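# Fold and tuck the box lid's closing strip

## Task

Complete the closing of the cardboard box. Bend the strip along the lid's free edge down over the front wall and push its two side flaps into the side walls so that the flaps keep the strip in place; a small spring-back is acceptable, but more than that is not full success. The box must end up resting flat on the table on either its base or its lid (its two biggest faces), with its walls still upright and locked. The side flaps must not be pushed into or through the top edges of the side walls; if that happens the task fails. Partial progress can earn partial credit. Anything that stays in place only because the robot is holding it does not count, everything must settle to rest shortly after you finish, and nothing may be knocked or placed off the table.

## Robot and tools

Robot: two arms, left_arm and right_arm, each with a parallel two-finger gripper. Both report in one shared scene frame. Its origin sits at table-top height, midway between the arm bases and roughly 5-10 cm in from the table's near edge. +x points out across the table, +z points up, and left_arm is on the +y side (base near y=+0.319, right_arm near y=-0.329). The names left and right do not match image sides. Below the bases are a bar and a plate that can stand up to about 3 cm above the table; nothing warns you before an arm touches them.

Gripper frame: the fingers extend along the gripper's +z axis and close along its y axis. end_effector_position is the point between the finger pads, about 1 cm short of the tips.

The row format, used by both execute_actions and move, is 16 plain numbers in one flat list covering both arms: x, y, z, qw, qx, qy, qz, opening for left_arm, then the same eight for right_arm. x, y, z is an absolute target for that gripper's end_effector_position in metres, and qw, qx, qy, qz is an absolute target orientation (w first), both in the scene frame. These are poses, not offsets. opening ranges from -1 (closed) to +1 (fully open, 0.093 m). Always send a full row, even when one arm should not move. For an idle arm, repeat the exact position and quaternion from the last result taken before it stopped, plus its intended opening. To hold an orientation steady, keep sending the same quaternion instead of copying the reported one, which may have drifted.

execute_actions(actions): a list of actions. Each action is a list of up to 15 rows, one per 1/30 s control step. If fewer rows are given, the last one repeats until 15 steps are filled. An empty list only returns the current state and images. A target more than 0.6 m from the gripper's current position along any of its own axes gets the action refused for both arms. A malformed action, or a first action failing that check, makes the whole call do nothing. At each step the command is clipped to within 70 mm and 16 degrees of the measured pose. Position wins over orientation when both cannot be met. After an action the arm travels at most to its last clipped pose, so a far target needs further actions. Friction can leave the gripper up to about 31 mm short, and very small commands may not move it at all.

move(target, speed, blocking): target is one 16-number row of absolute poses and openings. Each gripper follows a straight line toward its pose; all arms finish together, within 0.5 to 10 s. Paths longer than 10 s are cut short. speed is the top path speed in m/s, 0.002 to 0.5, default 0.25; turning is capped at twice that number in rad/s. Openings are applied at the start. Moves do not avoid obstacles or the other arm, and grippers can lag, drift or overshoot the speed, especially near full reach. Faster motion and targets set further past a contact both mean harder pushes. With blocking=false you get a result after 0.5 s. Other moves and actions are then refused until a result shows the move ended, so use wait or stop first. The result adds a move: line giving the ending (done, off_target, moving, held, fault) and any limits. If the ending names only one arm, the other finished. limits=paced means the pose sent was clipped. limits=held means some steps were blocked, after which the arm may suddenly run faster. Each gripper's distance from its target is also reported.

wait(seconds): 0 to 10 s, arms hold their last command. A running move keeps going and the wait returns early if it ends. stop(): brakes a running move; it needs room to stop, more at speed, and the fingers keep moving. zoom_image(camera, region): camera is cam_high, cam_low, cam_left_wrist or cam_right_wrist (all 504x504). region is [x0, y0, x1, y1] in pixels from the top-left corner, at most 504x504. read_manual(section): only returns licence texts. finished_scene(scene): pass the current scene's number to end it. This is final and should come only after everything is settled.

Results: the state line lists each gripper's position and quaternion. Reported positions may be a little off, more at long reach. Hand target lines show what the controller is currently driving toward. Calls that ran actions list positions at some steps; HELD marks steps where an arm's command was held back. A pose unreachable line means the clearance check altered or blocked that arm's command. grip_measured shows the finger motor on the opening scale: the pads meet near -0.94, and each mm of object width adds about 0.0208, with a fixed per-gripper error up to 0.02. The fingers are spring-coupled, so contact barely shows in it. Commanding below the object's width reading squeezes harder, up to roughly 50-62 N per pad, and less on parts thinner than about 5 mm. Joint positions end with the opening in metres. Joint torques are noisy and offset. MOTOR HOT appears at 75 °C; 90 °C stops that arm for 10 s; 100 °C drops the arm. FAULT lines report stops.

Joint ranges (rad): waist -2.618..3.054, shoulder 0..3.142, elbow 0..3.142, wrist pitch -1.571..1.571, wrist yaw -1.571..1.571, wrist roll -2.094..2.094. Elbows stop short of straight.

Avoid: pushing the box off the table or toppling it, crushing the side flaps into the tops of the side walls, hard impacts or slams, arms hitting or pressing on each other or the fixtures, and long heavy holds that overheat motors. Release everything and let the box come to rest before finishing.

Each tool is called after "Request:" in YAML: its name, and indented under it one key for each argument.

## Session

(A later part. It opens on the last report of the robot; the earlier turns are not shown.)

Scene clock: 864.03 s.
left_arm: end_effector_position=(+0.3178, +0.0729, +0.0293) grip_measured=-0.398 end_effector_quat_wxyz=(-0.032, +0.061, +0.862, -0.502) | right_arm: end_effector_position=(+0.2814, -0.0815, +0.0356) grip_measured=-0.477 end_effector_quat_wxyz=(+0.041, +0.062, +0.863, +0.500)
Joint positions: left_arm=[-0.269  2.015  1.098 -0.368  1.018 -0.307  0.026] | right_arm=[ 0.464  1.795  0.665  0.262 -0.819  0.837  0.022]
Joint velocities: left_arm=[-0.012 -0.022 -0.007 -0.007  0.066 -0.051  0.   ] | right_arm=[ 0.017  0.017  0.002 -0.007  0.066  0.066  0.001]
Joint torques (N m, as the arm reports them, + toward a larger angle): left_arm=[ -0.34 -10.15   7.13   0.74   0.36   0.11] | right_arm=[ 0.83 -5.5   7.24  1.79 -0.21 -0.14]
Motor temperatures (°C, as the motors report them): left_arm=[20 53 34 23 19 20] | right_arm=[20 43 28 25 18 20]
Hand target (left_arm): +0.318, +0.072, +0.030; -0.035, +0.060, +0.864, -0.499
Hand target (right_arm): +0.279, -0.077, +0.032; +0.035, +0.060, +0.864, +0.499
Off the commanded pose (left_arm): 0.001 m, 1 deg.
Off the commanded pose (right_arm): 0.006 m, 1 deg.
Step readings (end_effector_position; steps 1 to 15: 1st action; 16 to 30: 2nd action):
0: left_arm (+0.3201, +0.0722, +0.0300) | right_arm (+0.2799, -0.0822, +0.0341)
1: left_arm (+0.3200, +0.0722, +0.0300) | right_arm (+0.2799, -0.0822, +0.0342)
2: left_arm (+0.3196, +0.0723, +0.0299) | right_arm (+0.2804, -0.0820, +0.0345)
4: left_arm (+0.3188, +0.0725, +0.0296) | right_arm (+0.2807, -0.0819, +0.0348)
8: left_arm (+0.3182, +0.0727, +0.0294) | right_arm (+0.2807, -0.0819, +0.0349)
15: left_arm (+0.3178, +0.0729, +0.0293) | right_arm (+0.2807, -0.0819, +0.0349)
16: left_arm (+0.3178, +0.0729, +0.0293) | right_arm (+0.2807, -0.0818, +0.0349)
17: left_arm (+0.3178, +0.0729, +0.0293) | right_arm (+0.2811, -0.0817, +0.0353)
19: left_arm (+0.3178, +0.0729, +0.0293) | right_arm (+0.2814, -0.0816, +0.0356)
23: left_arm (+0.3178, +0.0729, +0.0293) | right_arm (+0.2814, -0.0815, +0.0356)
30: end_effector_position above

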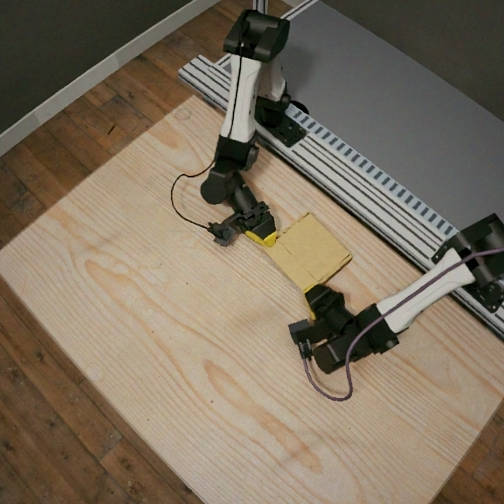

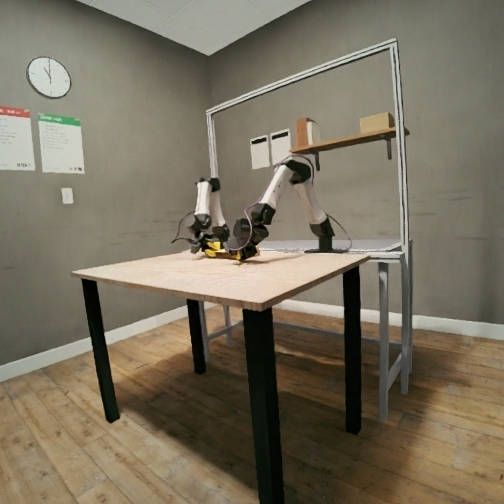

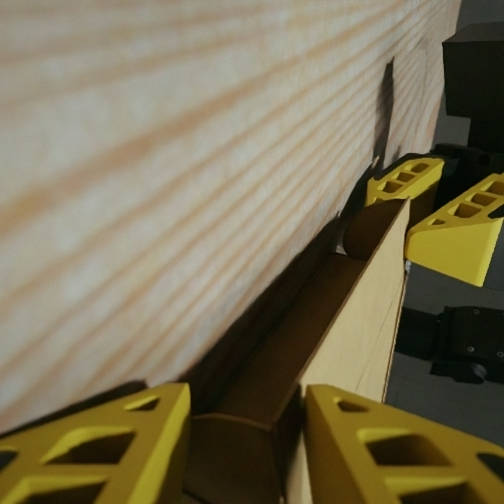

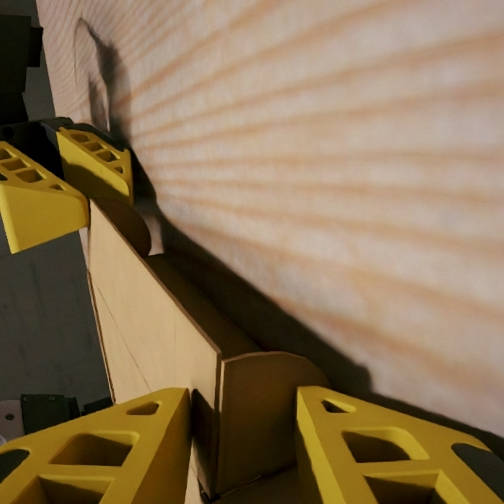

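Request:
move:
  target: [0.322,0.12,0.05,-0.0349,0.0604,0.8639,-0.4988,-0.2, 0.2795,-0.080,0.033,0.0349,0.0604,0.8639,0.4988,-0.2]
  speed: 0.04

Request:
move:
  target: [0.26,0.07,0.11,0,0.07,0.9976,0,-1, 0.2795,-0.080,0.033,0.0349,0.0604,0.8639,0.4988,-0.2]
  speed: 0.2

Request:
move:
  target: [0.244,0.03,0.06,0,0.07,0.9976,0,-1, 0.2795,-0.080,0.033,0.0349,0.0604,0.8639,0.4988,-0.2]
  speed: 0.06

Request:
move:
  target: [0.244,0.028,0.030,0,0.07,0.9976,0,-1, 0.2795,-0.080,0.033,0.0349,0.0604,0.8639,0.4988,-0.2]
  speed: 0.02

Scene clock: 878.37 s.
left_arm: end_effector_position=(+0.3136, +0.1187, +0.0391) grip_measured=-0.202 end_effector_quat_wxyz=(-0.050, +0.052, +0.863, -0.499) | right_arm: end_effector_position=(+0.2814, -0.0816, +0.0356) grip_measured=-0.201 end_effector_quat_wxyz=(+0.040, +0.062, +0.863, +0.500)
Joint positions: left_arm=[-0.143  2.007  1.153 -0.684  1.039 -0.058  0.035] | right_arm=[ 0.464  1.795  0.665  0.261 -0.819  0.837  0.036]
Joint velocities: left_arm=[ 0.002  0.012  0.002  0.007  0.037 -0.007  0.001] | right_arm=[ 0.007  0.007  0.002  0.022 -0.037  0.037 -0.   ]
Joint torques (N m, as the arm reports them, + toward a larger angle): left_arm=[  0.31 -11.53   8.4    0.37   0.38   0.16] | right_arm=[ 0.11 -6.05  7.09  1.65 -0.27 -0.23]
Motor temperatures (°C, as the motors report them): left_arm=[20 53 34 23 19 20] | right_arm=[20 43 28 26 18 20]
Hand target (left_arm): +0.321, +0.120, +0.050; -0.036, +0.061, +0.864, -0.498
Hand target (right_arm): +0.279, -0.080, +0.033; +0.035, +0.060, +0.864, +0.499
Off the commanded pose (left_arm): 0.014 m, 2 deg.
Off the commanded pose (right_arm): 0.004 m, 1 deg.
move: off_target (left_arm)

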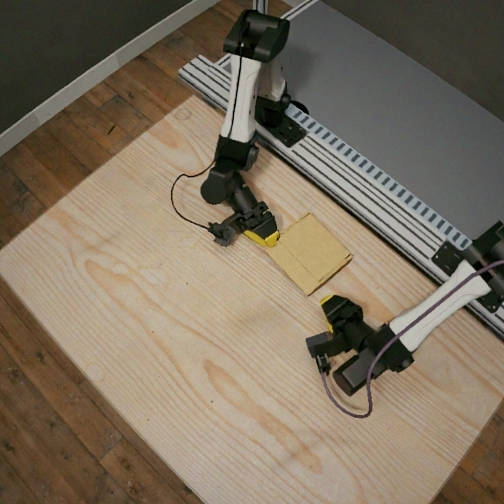

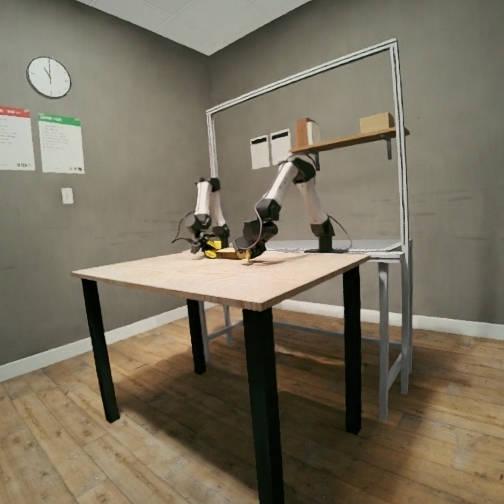

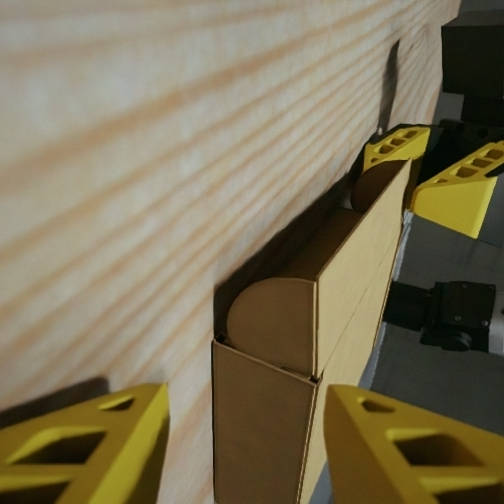

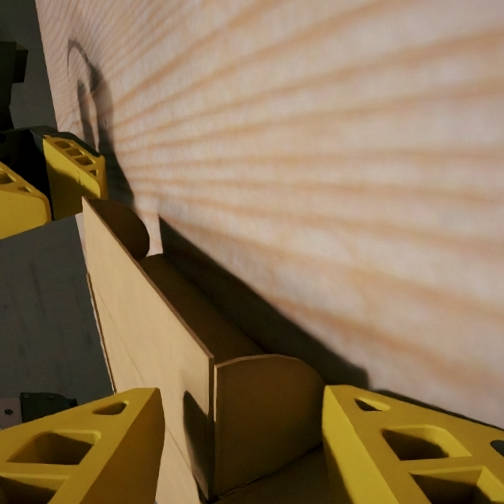

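Scene clock: 881.60 s.
left_arm: end_effector_position=(+0.2622, +0.0720, +0.1061) grip_measured=-0.981 end_effector_quat_wxyz=(-0.002, +0.072, +0.997, -0.005) | right_arm: end_effector_position=(+0.2814, -0.0816, +0.0356) grip_measured=-0.201 end_effector_quat_wxyz=(+0.040, +0.062, +0.863, +0.500)
Joint positions: left_arm=[-0.737  1.901  1.632 -1.292 -0.008 -0.62   0.   ] | right_arm=[ 0.464  1.795  0.665  0.261 -0.819  0.837  0.036]
Joint velocities: left_arm=[ 0.002 -0.002 -0.007 -0.022 -0.022  0.051  0.   ] | right_arm=[ 0.007  0.017 -0.012  0.051  0.022 -0.022 -0.   ]
Joint torques (N m, as the arm reports them, + toward a larger angle): left_arm=[-0.64 -9.24  9.4   0.29 -0.12 -0.01] | right_arm=[ 0.12 -6.    7.11  1.65 -0.27 -0.21]
Motor temperatures (°C, as the motors report them): left_arm=[20 53 34 23 19 20] | right_arm=[20 43 28 26 18 20]
Hand target (left_arm): +0.264, +0.070, +0.111; +0.002, +0.071, +0.997, -0.002
Hand target (right_arm): +0.279, -0.080, +0.033; +0.035, +0.060, +0.864, +0.499
Off the commanded pose (left_arm): 0.005 m, 1 deg.
Off the commanded pose (right_arm): 0.004 m, 1 deg.
move: done

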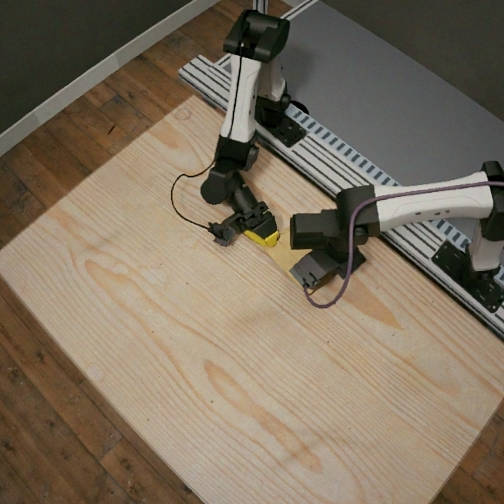

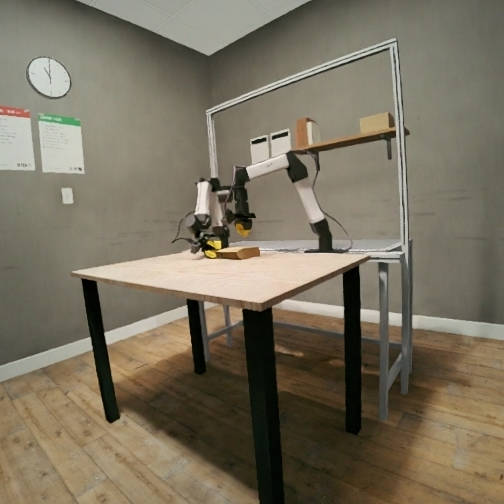

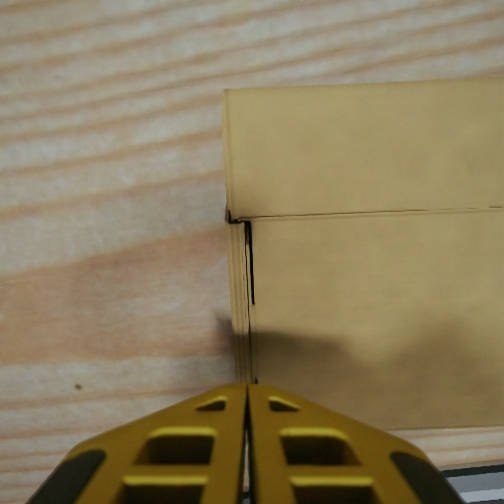

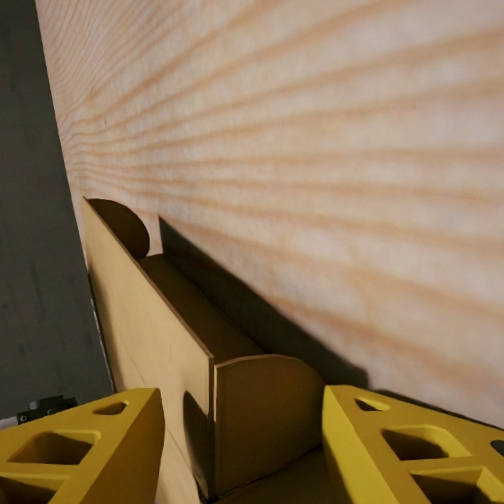

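Scene clock: 883.03 s.
left_arm: end_effector_position=(+0.2468, +0.0299, +0.0677) grip_measured=-0.981 end_effector_quat_wxyz=(-0.001, +0.071, +0.997, -0.006) | right_arm: end_effector_position=(+0.2814, -0.0816, +0.0356) grip_measured=-0.201 end_effector_quat_wxyz=(+0.040, +0.062, +0.863, +0.500)
Joint positions: left_arm=[-0.845  1.992  1.603 -1.169 -0.01  -0.729  0.   ] | right_arm=[ 0.464  1.795  0.665  0.261 -0.819  0.837  0.036]
Joint velocities: left_arm=[ 0.017  0.002  0.002  0.022  0.007 -0.095  0.   ] | right_arm=[-0.002 -0.007  0.002 -0.022  0.007  0.081  0.001]
Joint torques (N m, as the arm reports them, + toward a larger angle): left_arm=[ -0.67 -10.36   5.04   0.64  -0.12  -0.02] | right_arm=[ 0.1  -6.06  7.1   1.66 -0.27 -0.22]
Motor temperatures (°C, as the motors report them): left_arm=[20 53 34 23 19 20] | right_arm=[20 43 28 26 18 20]
Hand target (left_arm): +0.244, +0.030, +0.060; +0.000, +0.070, +0.998, -0.000
Hand target (right_arm): +0.279, -0.080, +0.033; +0.035, +0.060, +0.864, +0.499
Off the commanded pose (left_arm): 0.008 m, 1 deg.
Off the commanded pose (right_arm): 0.004 m, 1 deg.
move: done

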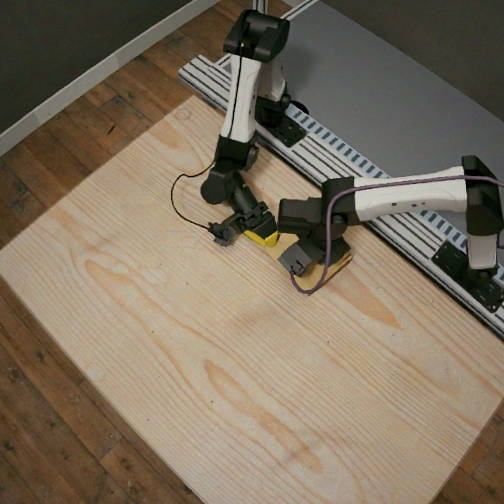

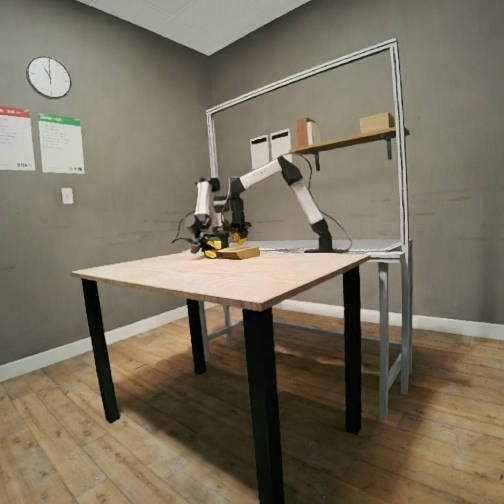

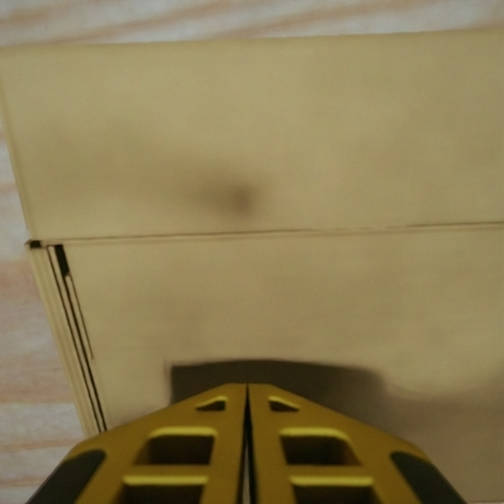

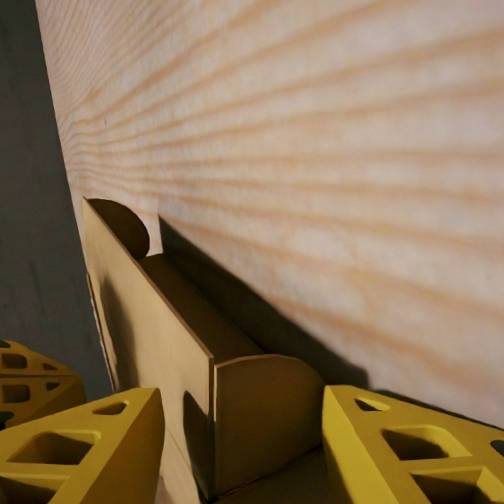

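Scene clock: 885.13 s.
left_arm: end_effector_position=(+0.2471, +0.0289, +0.0472) grip_measured=-0.981 end_effector_quat_wxyz=(+0.001, +0.069, +0.998, -0.007) | right_arm: end_effector_position=(+0.2814, -0.0816, +0.0356) grip_measured=-0.201 end_effector_quat_wxyz=(+0.040, +0.062, +0.863, +0.500)
Joint positions: left_arm=[-0.845  2.007  1.543 -1.09  -0.01  -0.734  0.   ] | right_arm=[ 0.464  1.795  0.665  0.261 -0.819  0.837  0.036]
Joint velocities: left_arm=[-0.017 -0.012 -0.002 -0.037 -0.022  0.007  0.   ] | right_arm=[-0.007 -0.012  0.002 -0.007 -0.007 -0.007  0.001]
Joint torques (N m, as the arm reports them, + toward a larger angle): left_arm=[-0.89 -9.22  3.44  0.91 -0.12 -0.04] | right_arm=[ 0.09 -6.01  7.11  1.67 -0.27 -0.22]
Motor temperatures (°C, as the motors report them): left_arm=[20 53 34 23 18 20] | right_arm=[20 43 28 26 18 20]
Hand target (left_arm): +0.243, +0.029, +0.031; -0.000, +0.070, +0.998, +0.000
Hand target (right_arm): +0.279, -0.080, +0.033; +0.035, +0.060, +0.864, +0.499
Off the commanded pose (left_arm): 0.018 m, 1 deg.
Off the commanded pose (right_arm): 0.004 m, 1 deg.
move: off_target (left_arm)

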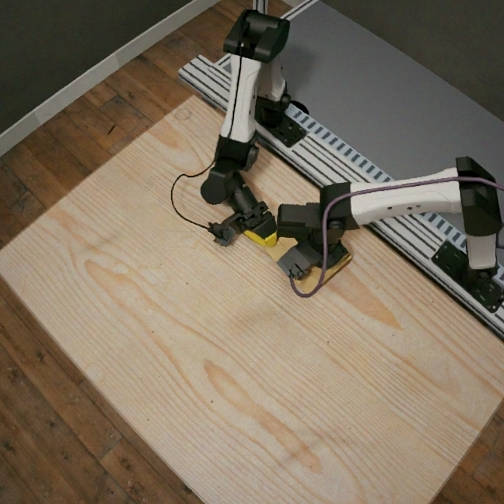

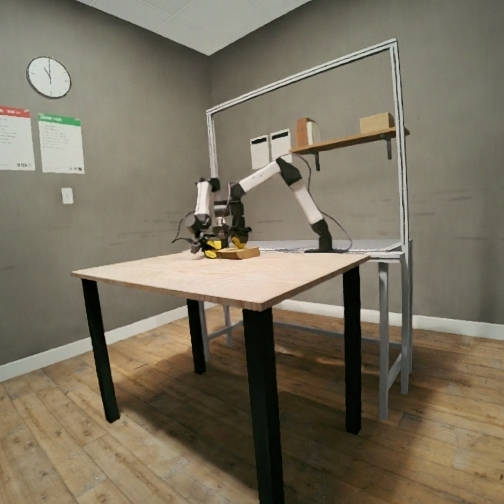

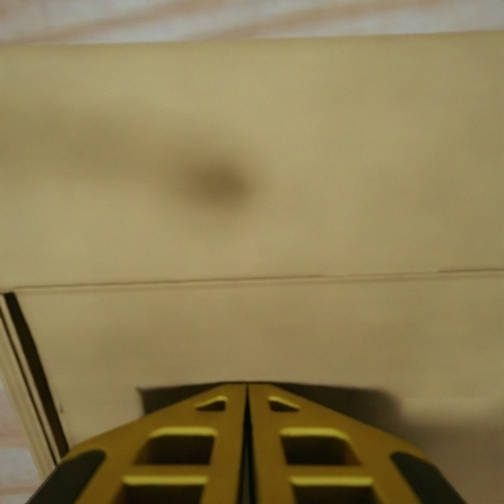

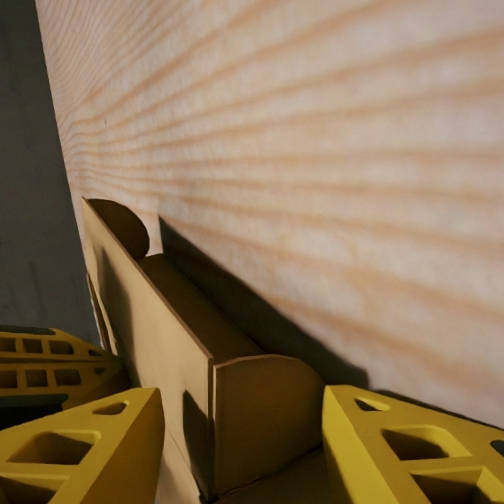

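Request:
execute_actions:
  actions: []

Scene clock: 906.57 s.
left_arm: end_effector_position=(+0.2471, +0.0289, +0.0472) grip_measured=-0.981 end_effector_quat_wxyz=(+0.001, +0.069, +0.998, -0.007) | right_arm: end_effector_position=(+0.2814, -0.0816, +0.0356) grip_measured=-0.201 end_effector_quat_wxyz=(+0.040, +0.062, +0.863, +0.500)
Joint positions: left_arm=[-0.845  2.007  1.543 -1.09  -0.01  -0.734  0.   ] | right_arm=[ 0.464  1.795  0.665  0.261 -0.819  0.837  0.036]
Joint velocities: left_arm=[-0.012  0.002  0.012  0.007  0.022  0.051  0.   ] | right_arm=[-0.002  0.002  0.002 -0.007 -0.007 -0.051  0.002]
Joint torques (N m, as the arm reports them, + toward a larger angle): left_arm=[-0.87 -9.09  3.48  0.94 -0.11 -0.04] | right_arm=[ 0.08 -6.03  7.11  1.66 -0.28 -0.22]
Motor temperatures (°C, as the motors report them): left_arm=[20 52 32 23 18 20] | right_arm=[20 43 28 26 18 20]
Hand target (left_arm): +0.243, +0.029, +0.031; -0.000, +0.070, +0.998, +0.000
Hand target (right_arm): +0.279, -0.080, +0.033; +0.035, +0.060, +0.864, +0.499
Off the commanded pose (left_arm): 0.018 m, 1 deg.
Off the commanded pose (right_arm): 0.004 m, 1 deg.

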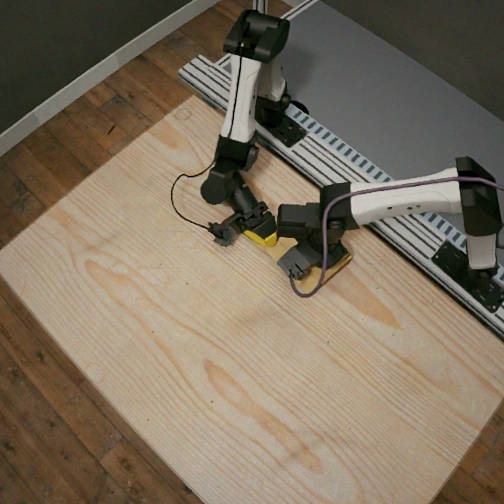

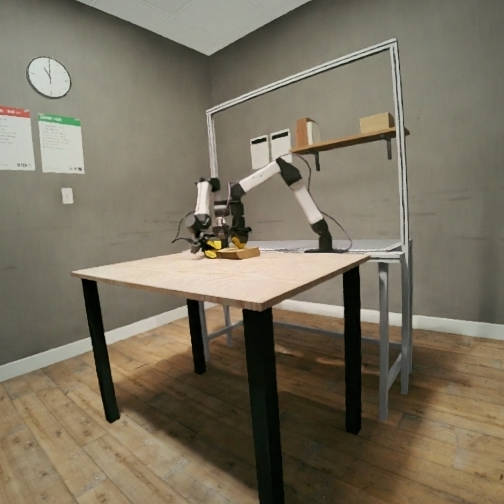

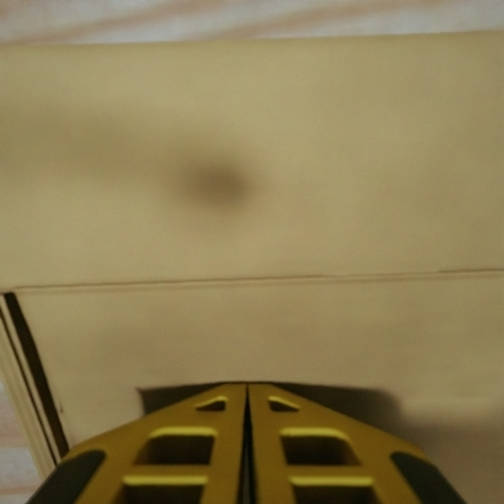

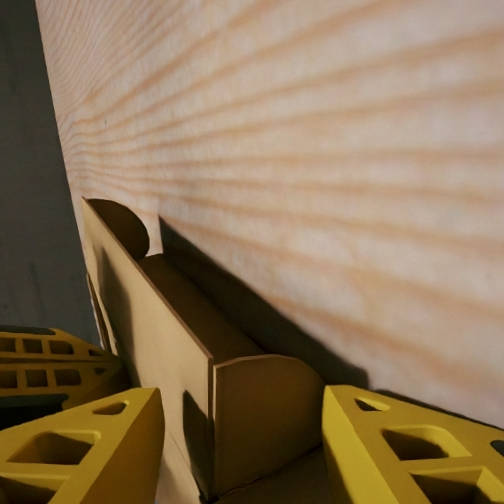

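Request:
execute_actions:
  actions:
    - [[0.244,0.028,0.030,0,0.07,0.9976,0,-1,0.2795,-0.081,0.037,0.0349,0.0604,0.8639,0.4988,-0.25],[0.244,0.028,0.030,0,0.07,0.9976,0,-1,0.2795,-0.081,0.039,0.0349,0.0604,0.8639,0.4988,-0.28],[0.244,0.028,0.030,0,0.07,0.9976,0,-1,0.2795,-0.081,0.041,0.0349,0.0604,0.8639,0.4988,-0.30]]

Scene clock: 912.40 s.
left_arm: end_effector_position=(+0.2472, +0.0290, +0.0472) grip_measured=-0.981 end_effector_quat_wxyz=(+0.001, +0.069, +0.998, -0.007) | right_arm: end_effector_position=(+0.2776, -0.0830, +0.0334) grip_measured=-0.298 end_effector_quat_wxyz=(+0.030, +0.067, +0.866, +0.495)
Joint positions: left_arm=[-0.845  2.007  1.543 -1.09  -0.011 -0.734  0.   ] | right_arm=[ 0.464  1.79   0.665  0.231 -0.819  0.837  0.031]
Joint velocities: left_arm=[ 0.017 -0.037 -0.002  0.022 -0.022 -0.007  0.   ] | right_arm=[-0.017 -0.037  0.007 -0.037 -0.037  0.022 -0.   ]
Joint torques (N m, as the arm reports them, + toward a larger angle): left_arm=[-0.9  -9.09  3.48  0.94 -0.12 -0.03] | right_arm=[-0.06 -7.94  7.96  1.55 -0.29 -0.24]
Motor temperatures (°C, as the motors report them): left_arm=[20 52 32 23 18 20] | right_arm=[20 43 28 26 18 20]
Hand target (left_arm): +0.244, +0.029, +0.031; -0.000, +0.070, +0.998, +0.000
Hand target (right_arm): +0.279, -0.081, +0.041; +0.035, +0.060, +0.864, +0.499
Off the commanded pose (left_arm): 0.018 m, 1 deg.
Off the commanded pose (right_arm): 0.008 m, 1 deg.
Step readings (end_effector_position):
0: left_arm (+0.2471, +0.0289, +0.0472) | right_arm (+0.2814, -0.0816, +0.0356)
1: left_arm (+0.2471, +0.0289, +0.0472) | right_arm (+0.2812, -0.0816, +0.0354)
2: left_arm (+0.2471, +0.0289, +0.0472) | right_arm (+0.2807, -0.0818, +0.0349)
4: left_arm (+0.2471, +0.0289, +0.0472) | right_arm (+0.2793, -0.0824, +0.0336)
8: left_arm (+0.2472, +0.0290, +0.0472) | right_arm (+0.2783, -0.0827, +0.0335)
15: end_effector_position above

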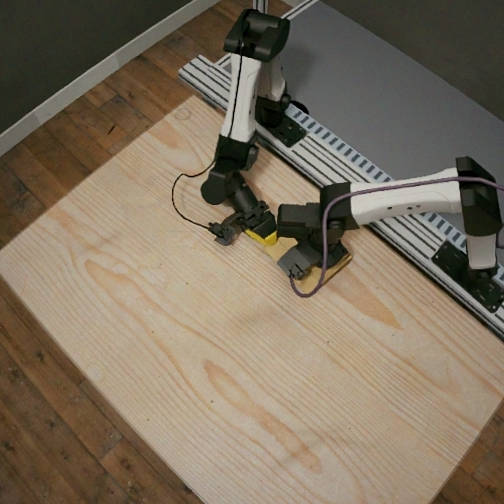

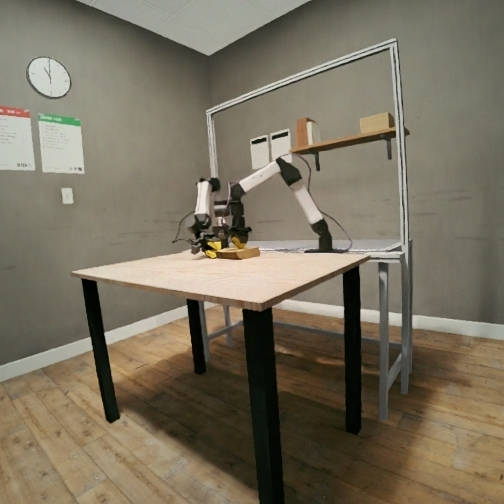

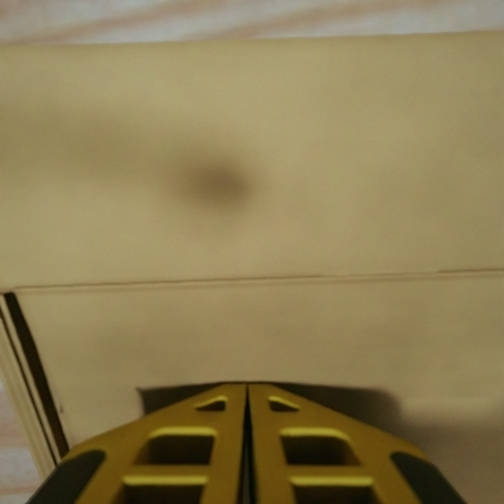

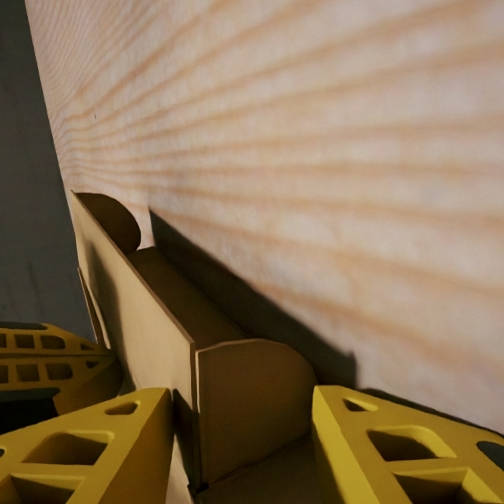

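Request:
execute_actions:
  actions:
    - [[0.244,0.028,0.030,0,0.07,0.9976,0,-1,0.2795,-0.081,0.043,0.0349,0.0604,0.8639,0.4988,-0.30],[0.244,0.028,0.030,0,0.07,0.9976,0,-1,0.2795,-0.081,0.045,0.0349,0.0604,0.8639,0.4988,-0.30],[0.244,0.028,0.030,0,0.07,0.9976,0,-1,0.2795,-0.081,0.047,0.0349,0.0604,0.8639,0.4988,-0.30]]

Scene clock: 920.20 s.
left_arm: end_effector_position=(+0.2472, +0.0290, +0.0472) grip_measured=-0.981 end_effector_quat_wxyz=(+0.001, +0.069, +0.998, -0.007) | right_arm: end_effector_position=(+0.2748, -0.0843, +0.0369) grip_measured=-0.298 end_effector_quat_wxyz=(+0.026, +0.070, +0.867, +0.493)
Joint positions: left_arm=[-0.845  2.007  1.543 -1.09  -0.011 -0.734  0.   ] | right_arm=[ 0.464  1.768  0.665  0.197 -0.819  0.837  0.031]
Joint velocities: left_arm=[ 0.002  0.007 -0.007  0.007 -0.037 -0.007  0.   ] | right_arm=[-0.012 -0.002 -0.012 -0.051 -0.007 -0.007 -0.   ]
Joint torques (N m, as the arm reports them, + toward a larger angle): left_arm=[-0.96 -9.2   3.59  0.94 -0.11 -0.03] | right_arm=[-0.04 -7.8   8.83  1.59 -0.28 -0.23]
Motor temperatures (°C, as the motors report them): left_arm=[20 51 32 23 18 20] | right_arm=[20 44 29 26 18 20]
Hand target (left_arm): +0.244, +0.029, +0.031; -0.000, +0.070, +0.998, +0.000
Hand target (right_arm): +0.279, -0.081, +0.047; +0.035, +0.060, +0.864, +0.499
Off the commanded pose (left_arm): 0.018 m, 1 deg.
Off the commanded pose (right_arm): 0.012 m, 2 deg.
Step readings (end_effector_position):
0: left_arm (+0.2472, +0.0290, +0.0472) | right_arm (+0.2776, -0.0830, +0.0334)
1: left_arm (+0.2472, +0.0290, +0.0472) | right_arm (+0.2775, -0.0831, +0.0334)
2: left_arm (+0.2472, +0.0290, +0.0472) | right_arm (+0.2773, -0.0832, +0.0338)
4: left_arm (+0.2472, +0.0290, +0.0472) | right_arm (+0.2764, -0.0836, +0.0356)
8: left_arm (+0.2472, +0.0290, +0.0472) | right_arm (+0.2760, -0.0838, +0.0379)
15: end_effector_position above

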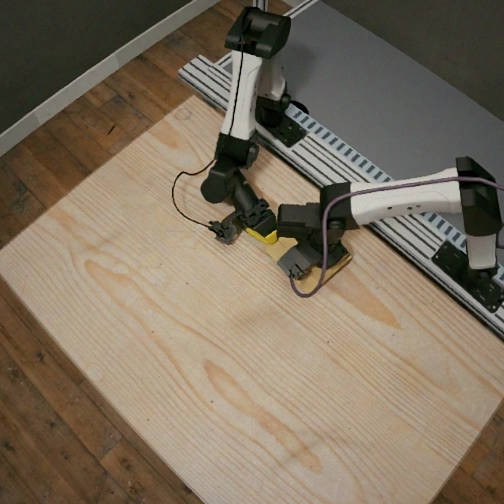

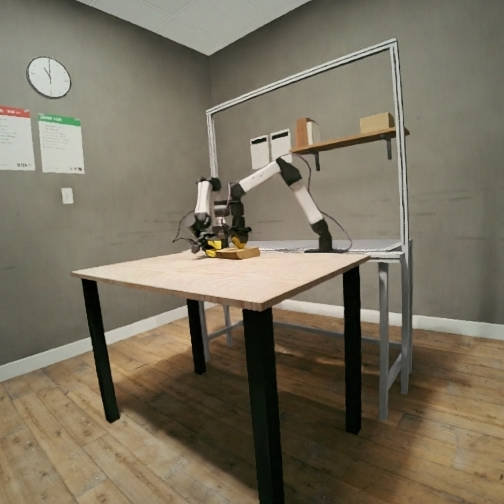

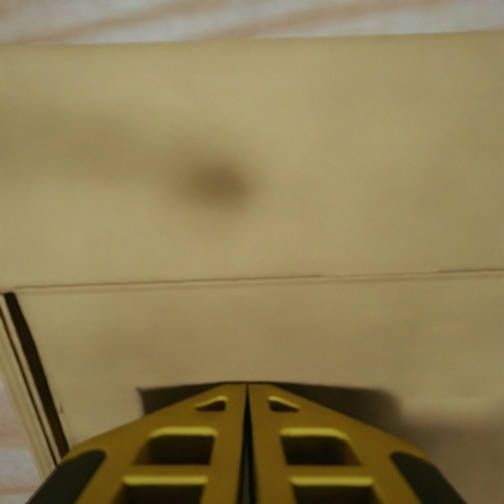

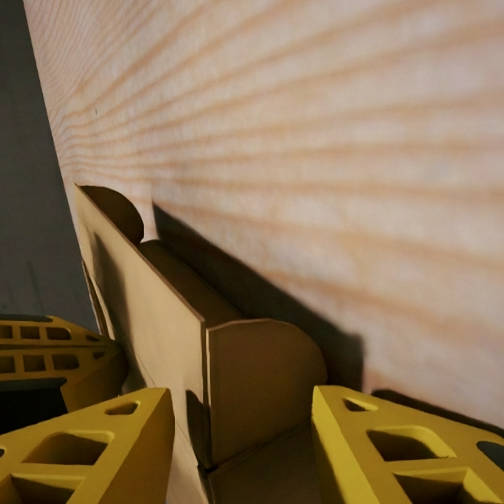

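Request:
execute_actions:
  actions:
    - [[0.244,0.028,0.030,0,0.07,0.9976,0,-1,0.2790,-0.080,0.045,0.0349,0.0604,0.8639,0.4988,-0.32],[0.244,0.028,0.030,0,0.07,0.9976,0,-1,0.2790,-0.079,0.045,0.0349,0.0604,0.8639,0.4988,-0.33],[0.244,0.028,0.030,0,0.07,0.9976,0,-1,0.2790,-0.078,0.045,0.0349,0.0604,0.8639,0.4988,-0.34],[0.244,0.028,0.030,0,0.07,0.9976,0,-1,0.2790,-0.077,0.045,0.0349,0.0604,0.8639,0.4988,-0.35],[0.244,0.028,0.030,0,0.07,0.9976,0,-1,0.2790,-0.076,0.045,0.0349,0.0604,0.8639,0.4988,-0.35]]

Scene clock: 936.87 s.
left_arm: end_effector_position=(+0.2472, +0.0290, +0.0472) grip_measured=-0.981 end_effector_quat_wxyz=(+0.001, +0.069, +0.998, -0.007) | right_arm: end_effector_position=(+0.2731, -0.0827, +0.0365) grip_measured=-0.348 end_effector_quat_wxyz=(+0.023, +0.070, +0.868, +0.492)
Joint positions: left_arm=[-0.845  2.007  1.543 -1.09  -0.011 -0.734  0.   ] | right_arm=[ 0.471  1.768  0.665  0.196 -0.816  0.842  0.028]
Joint velocities: left_arm=[ 0.027 -0.002  0.002  0.037 -0.051 -0.037  0.   ] | right_arm=[-0.007 -0.012  0.002 -0.022  0.037 -0.022  0.   ]
Joint torques (N m, as the arm reports them, + toward a larger angle): left_arm=[-0.93 -9.15  3.52  0.95 -0.12  0.  ] | right_arm=[ 0.73 -6.93  8.74  1.81 -0.23 -0.14]
Motor temperatures (°C, as the motors report them): left_arm=[20 51 31 23 18 20] | right_arm=[20 45 29 26 18 20]
Hand target (left_arm): +0.244, +0.029, +0.031; -0.000, +0.070, +0.998, +0.000
Hand target (right_arm): +0.279, -0.076, +0.045; +0.035, +0.060, +0.864, +0.499
Off the commanded pose (left_arm): 0.018 m, 1 deg.
Off the commanded pose (right_arm): 0.012 m, 2 deg.
Step readings (end_effector_position):
0: left_arm (+0.2472, +0.0290, +0.0472) | right_arm (+0.2745, -0.0844, +0.0366)
1: left_arm (+0.2472, +0.0290, +0.0472) | right_arm (+0.2745, -0.0844, +0.0366)
2: left_arm (+0.2472, +0.0290, +0.0472) | right_arm (+0.2745, -0.0844, +0.0366)
4: left_arm (+0.2472, +0.0290, +0.0472) | right_arm (+0.2745, -0.0844, +0.0366)
8: left_arm (+0.2472, +0.0290, +0.0472) | right_arm (+0.2734, -0.0830, +0.0365)
15: end_effector_position above

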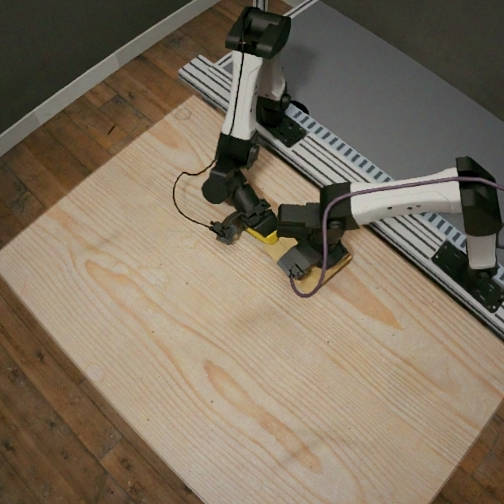

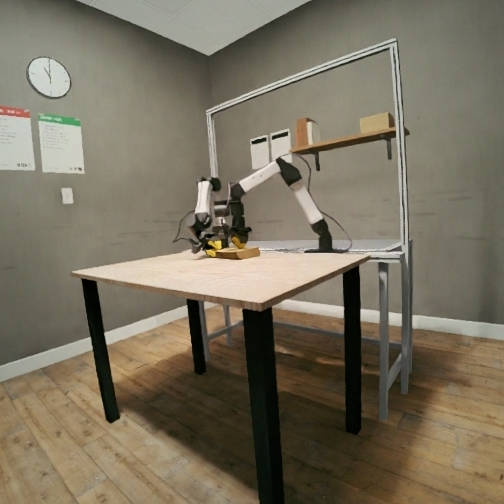

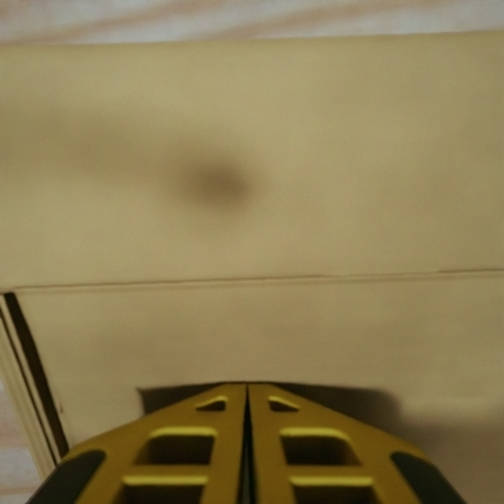

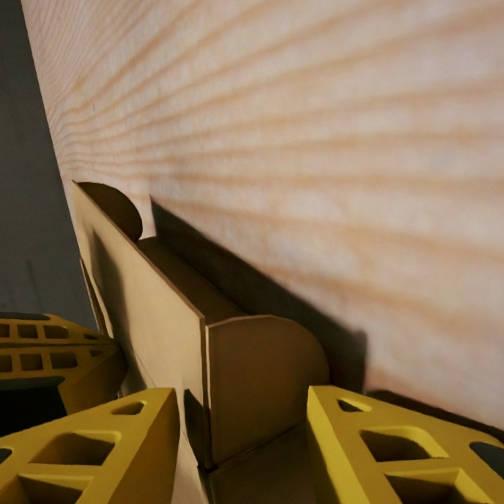

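Request:
execute_actions:
  actions:
    - [[0.244,0.028,0.030,0,0.07,0.9976,0,-1,0.280,-0.0755,0.044,0.0349,0.0604,0.8639,0.4988,-0.35],[0.244,0.028,0.030,0,0.07,0.9976,0,-1,0.281,-0.075,0.044,0.0349,0.0604,0.8639,0.4988,-0.35],[0.244,0.028,0.030,0,0.07,0.9976,0,-1,0.282,-0.0745,0.043,0.0349,0.0604,0.8639,0.4988,-0.35],[0.244,0.028,0.030,0,0.07,0.9976,0,-1,0.283,-0.074,0.043,0.0349,0.0604,0.8639,0.4988,-0.35]]

Scene clock: 943.13 s.
left_arm: end_effector_position=(+0.2472, +0.0290, +0.0472) grip_measured=-0.981 end_effector_quat_wxyz=(+0.001, +0.069, +0.998, -0.007) | right_arm: end_effector_position=(+0.2787, -0.0806, +0.0413) grip_measured=-0.348 end_effector_quat_wxyz=(+0.031, +0.066, +0.866, +0.495)
Joint positions: left_arm=[-0.845  2.007  1.543 -1.09  -0.011 -0.734  0.   ] | right_arm=[ 0.471  1.768  0.681  0.199 -0.815  0.844  0.028]
Joint velocities: left_arm=[-0.012  0.007  0.007  0.007 -0.007  0.066  0.   ] | right_arm=[ 0.007 -0.017 -0.012  0.037  0.022  0.051 -0.   ]
Joint torques (N m, as the arm reports them, + toward a larger angle): left_arm=[-0.93 -9.14  3.48  0.92 -0.12 -0.01] | right_arm=[ 0.79 -5.37  8.85  1.88 -0.2  -0.12]
Motor temperatures (°C, as the motors report them): left_arm=[20 51 31 23 18 20] | right_arm=[20 45 30 26 18 20]
Hand target (left_arm): +0.244, +0.029, +0.031; -0.000, +0.070, +0.998, +0.000
Hand target (right_arm): +0.283, -0.074, +0.043; +0.035, +0.060, +0.864, +0.499
Off the commanded pose (left_arm): 0.018 m, 1 deg.
Off the commanded pose (right_arm): 0.008 m, 1 deg.
Step readings (end_effector_position):
0: left_arm (+0.2472, +0.0290, +0.0472) | right_arm (+0.2732, -0.0827, +0.0364)
1: left_arm (+0.2472, +0.0290, +0.0472) | right_arm (+0.2732, -0.0827, +0.0364)
2: left_arm (+0.2472, +0.0290, +0.0472) | right_arm (+0.2732, -0.0827, +0.0364)
4: left_arm (+0.2472, +0.0290, +0.0472) | right_arm (+0.2743, -0.0823, +0.0374)
8: left_arm (+0.2472, +0.0290, +0.0472) | right_arm (+0.2782, -0.0808, +0.0409)
15: end_effector_position above

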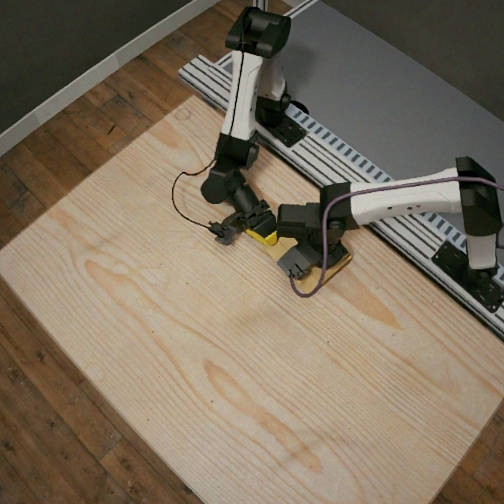

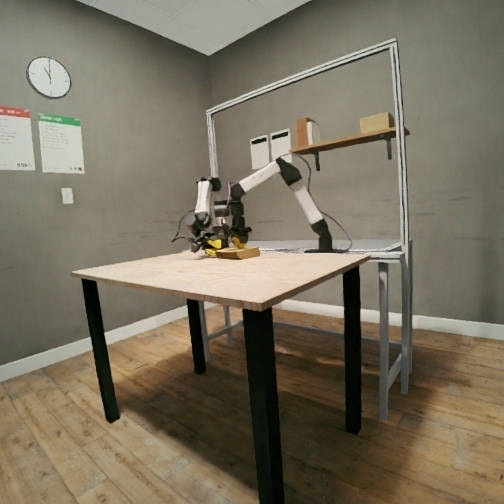

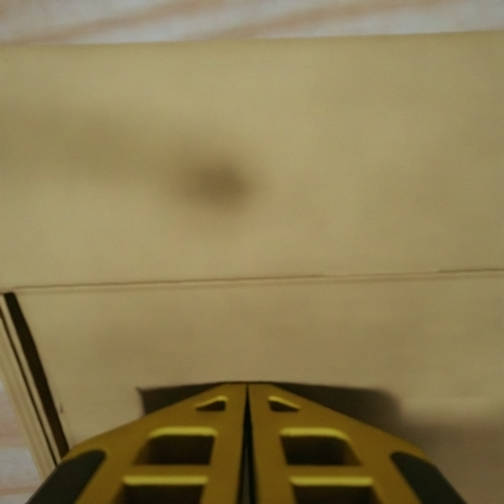

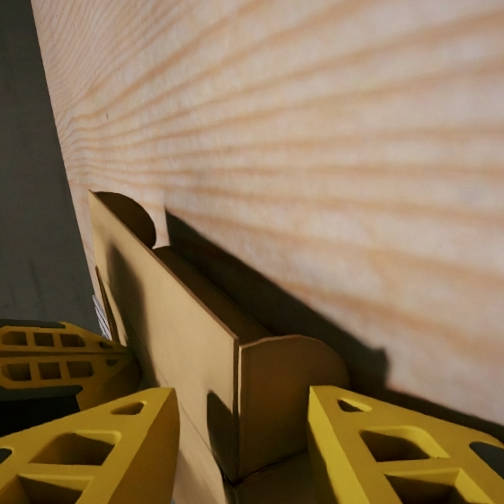

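Request:
execute_actions:
  actions:
    - [[0.244,0.028,0.030,0,0.07,0.9976,0,-1,0.283,-0.0735,0.043,0.0349,0.0604,0.8639,0.4988,-0.35],[0.244,0.028,0.030,0,0.07,0.9976,0,-1,0.283,-0.073,0.043,0.0349,0.0604,0.8639,0.4988,-0.35],[0.244,0.028,0.030,0,0.07,0.9976,0,-1,0.283,-0.0725,0.043,0.0349,0.0604,0.8639,0.4988,-0.35],[0.244,0.028,0.030,0,0.07,0.9976,0,-1,0.283,-0.072,0.043,0.0349,0.0604,0.8639,0.4988,-0.35],[0.244,0.028,0.030,0,0.07,0.9976,0,-1,0.283,-0.0715,0.043,0.0349,0.0604,0.8639,0.4988,-0.35],[0.244,0.028,0.030,0,0.07,0.9976,0,-1,0.283,-0.071,0.043,0.0349,0.0604,0.8639,0.4988,-0.35]]

Request:
zoom_image:
  camera: "cam_right_wrist"
  region: [150, 280, 430, 504]

Scene clock: 953.13 s.
left_arm: end_effector_position=(+0.2472, +0.0290, +0.0472) grip_measured=-0.981 end_effector_quat_wxyz=(+0.001, +0.069, +0.998, -0.007) | right_arm: end_effector_position=(+0.2782, -0.0793, +0.0409) grip_measured=-0.348 end_effector_quat_wxyz=(+0.030, +0.069, +0.866, +0.494)
Joint positions: left_arm=[-0.845  2.007  1.543 -1.09  -0.011 -0.734  0.   ] | right_arm=[ 0.477  1.768  0.681  0.201 -0.808  0.852  0.028]
Joint velocities: left_arm=[-0.002  0.027 -0.002  0.007 -0.037  0.022  0.   ] | right_arm=[-0.012 -0.007  0.017  0.051  0.022  0.066 -0.002]
Joint torques (N m, as the arm reports them, + toward a larger angle): left_arm=[-0.93 -9.    3.62  0.91 -0.13 -0.04] | right_arm=[ 0.99 -5.15  9.13  1.94 -0.23 -0.14]
Motor temperatures (°C, as the motors report them): left_arm=[20 50 31 23 18 20] | right_arm=[20 44 30 26 18 20]
Hand target (left_arm): +0.244, +0.029, +0.031; -0.001, +0.070, +0.998, +0.000
Hand target (right_arm): +0.283, -0.071, +0.043; +0.035, +0.060, +0.864, +0.499
Off the commanded pose (left_arm): 0.018 m, 1 deg.
Off the commanded pose (right_arm): 0.010 m, 1 deg.
Step readings (end_effector_position):
0: left_arm (+0.2472, +0.0290, +0.0472) | right_arm (+0.2787, -0.0807, +0.0413)
1: left_arm (+0.2472, +0.0290, +0.0472) | right_arm (+0.2787, -0.0807, +0.0413)
2: left_arm (+0.2472, +0.0290, +0.0472) | right_arm (+0.2788, -0.0807, +0.0412)
4: left_arm (+0.2472, +0.0290, +0.0472) | right_arm (+0.2786, -0.0804, +0.0412)
8: left_arm (+0.2472, +0.0290, +0.0472) | right_arm (+0.2782, -0.0793, +0.0410)
15: end_effector_position above

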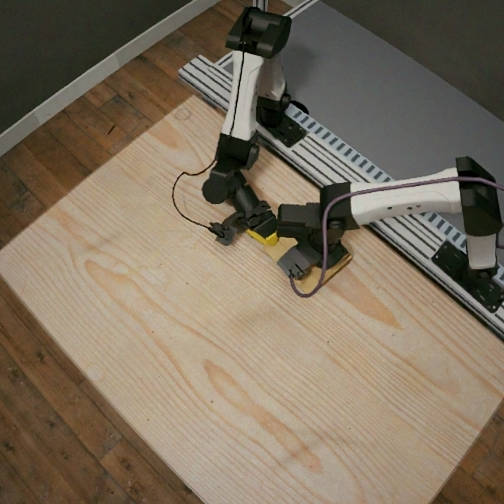

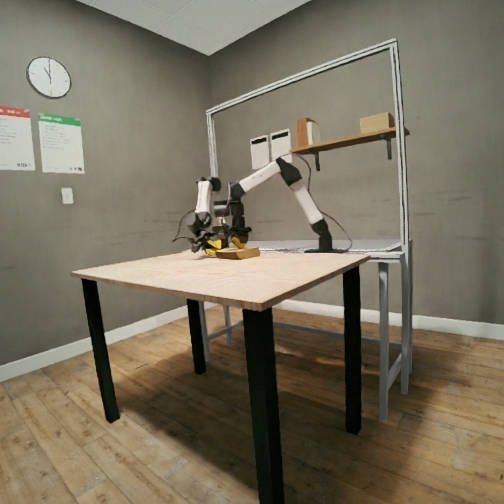

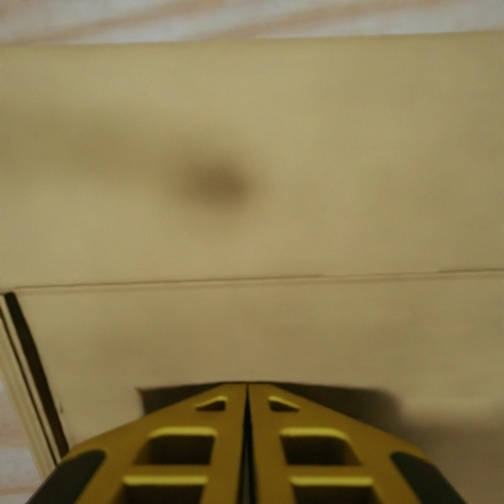

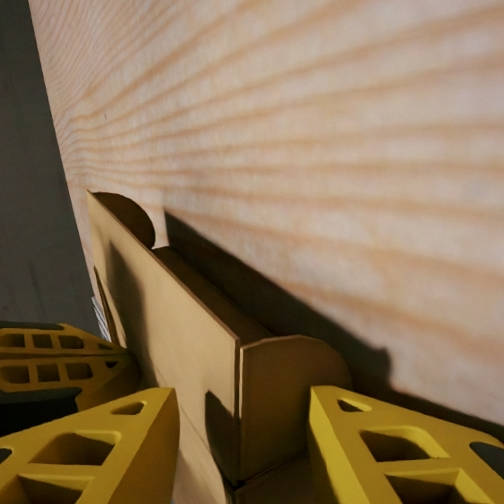

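Region (150, 280, 430, 504) of cam_right_wrist's 504x504 image, scaled by 1.800, with more detail than that image has; it fills the top 403 rows of this view, and the rest is white.

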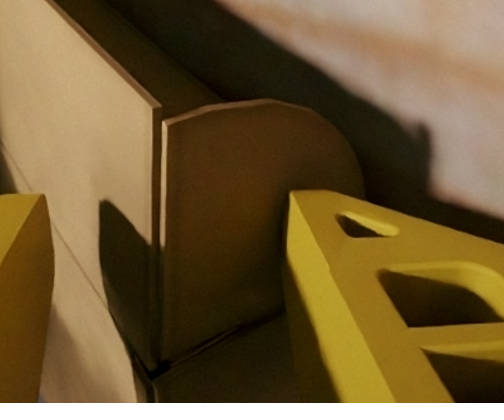

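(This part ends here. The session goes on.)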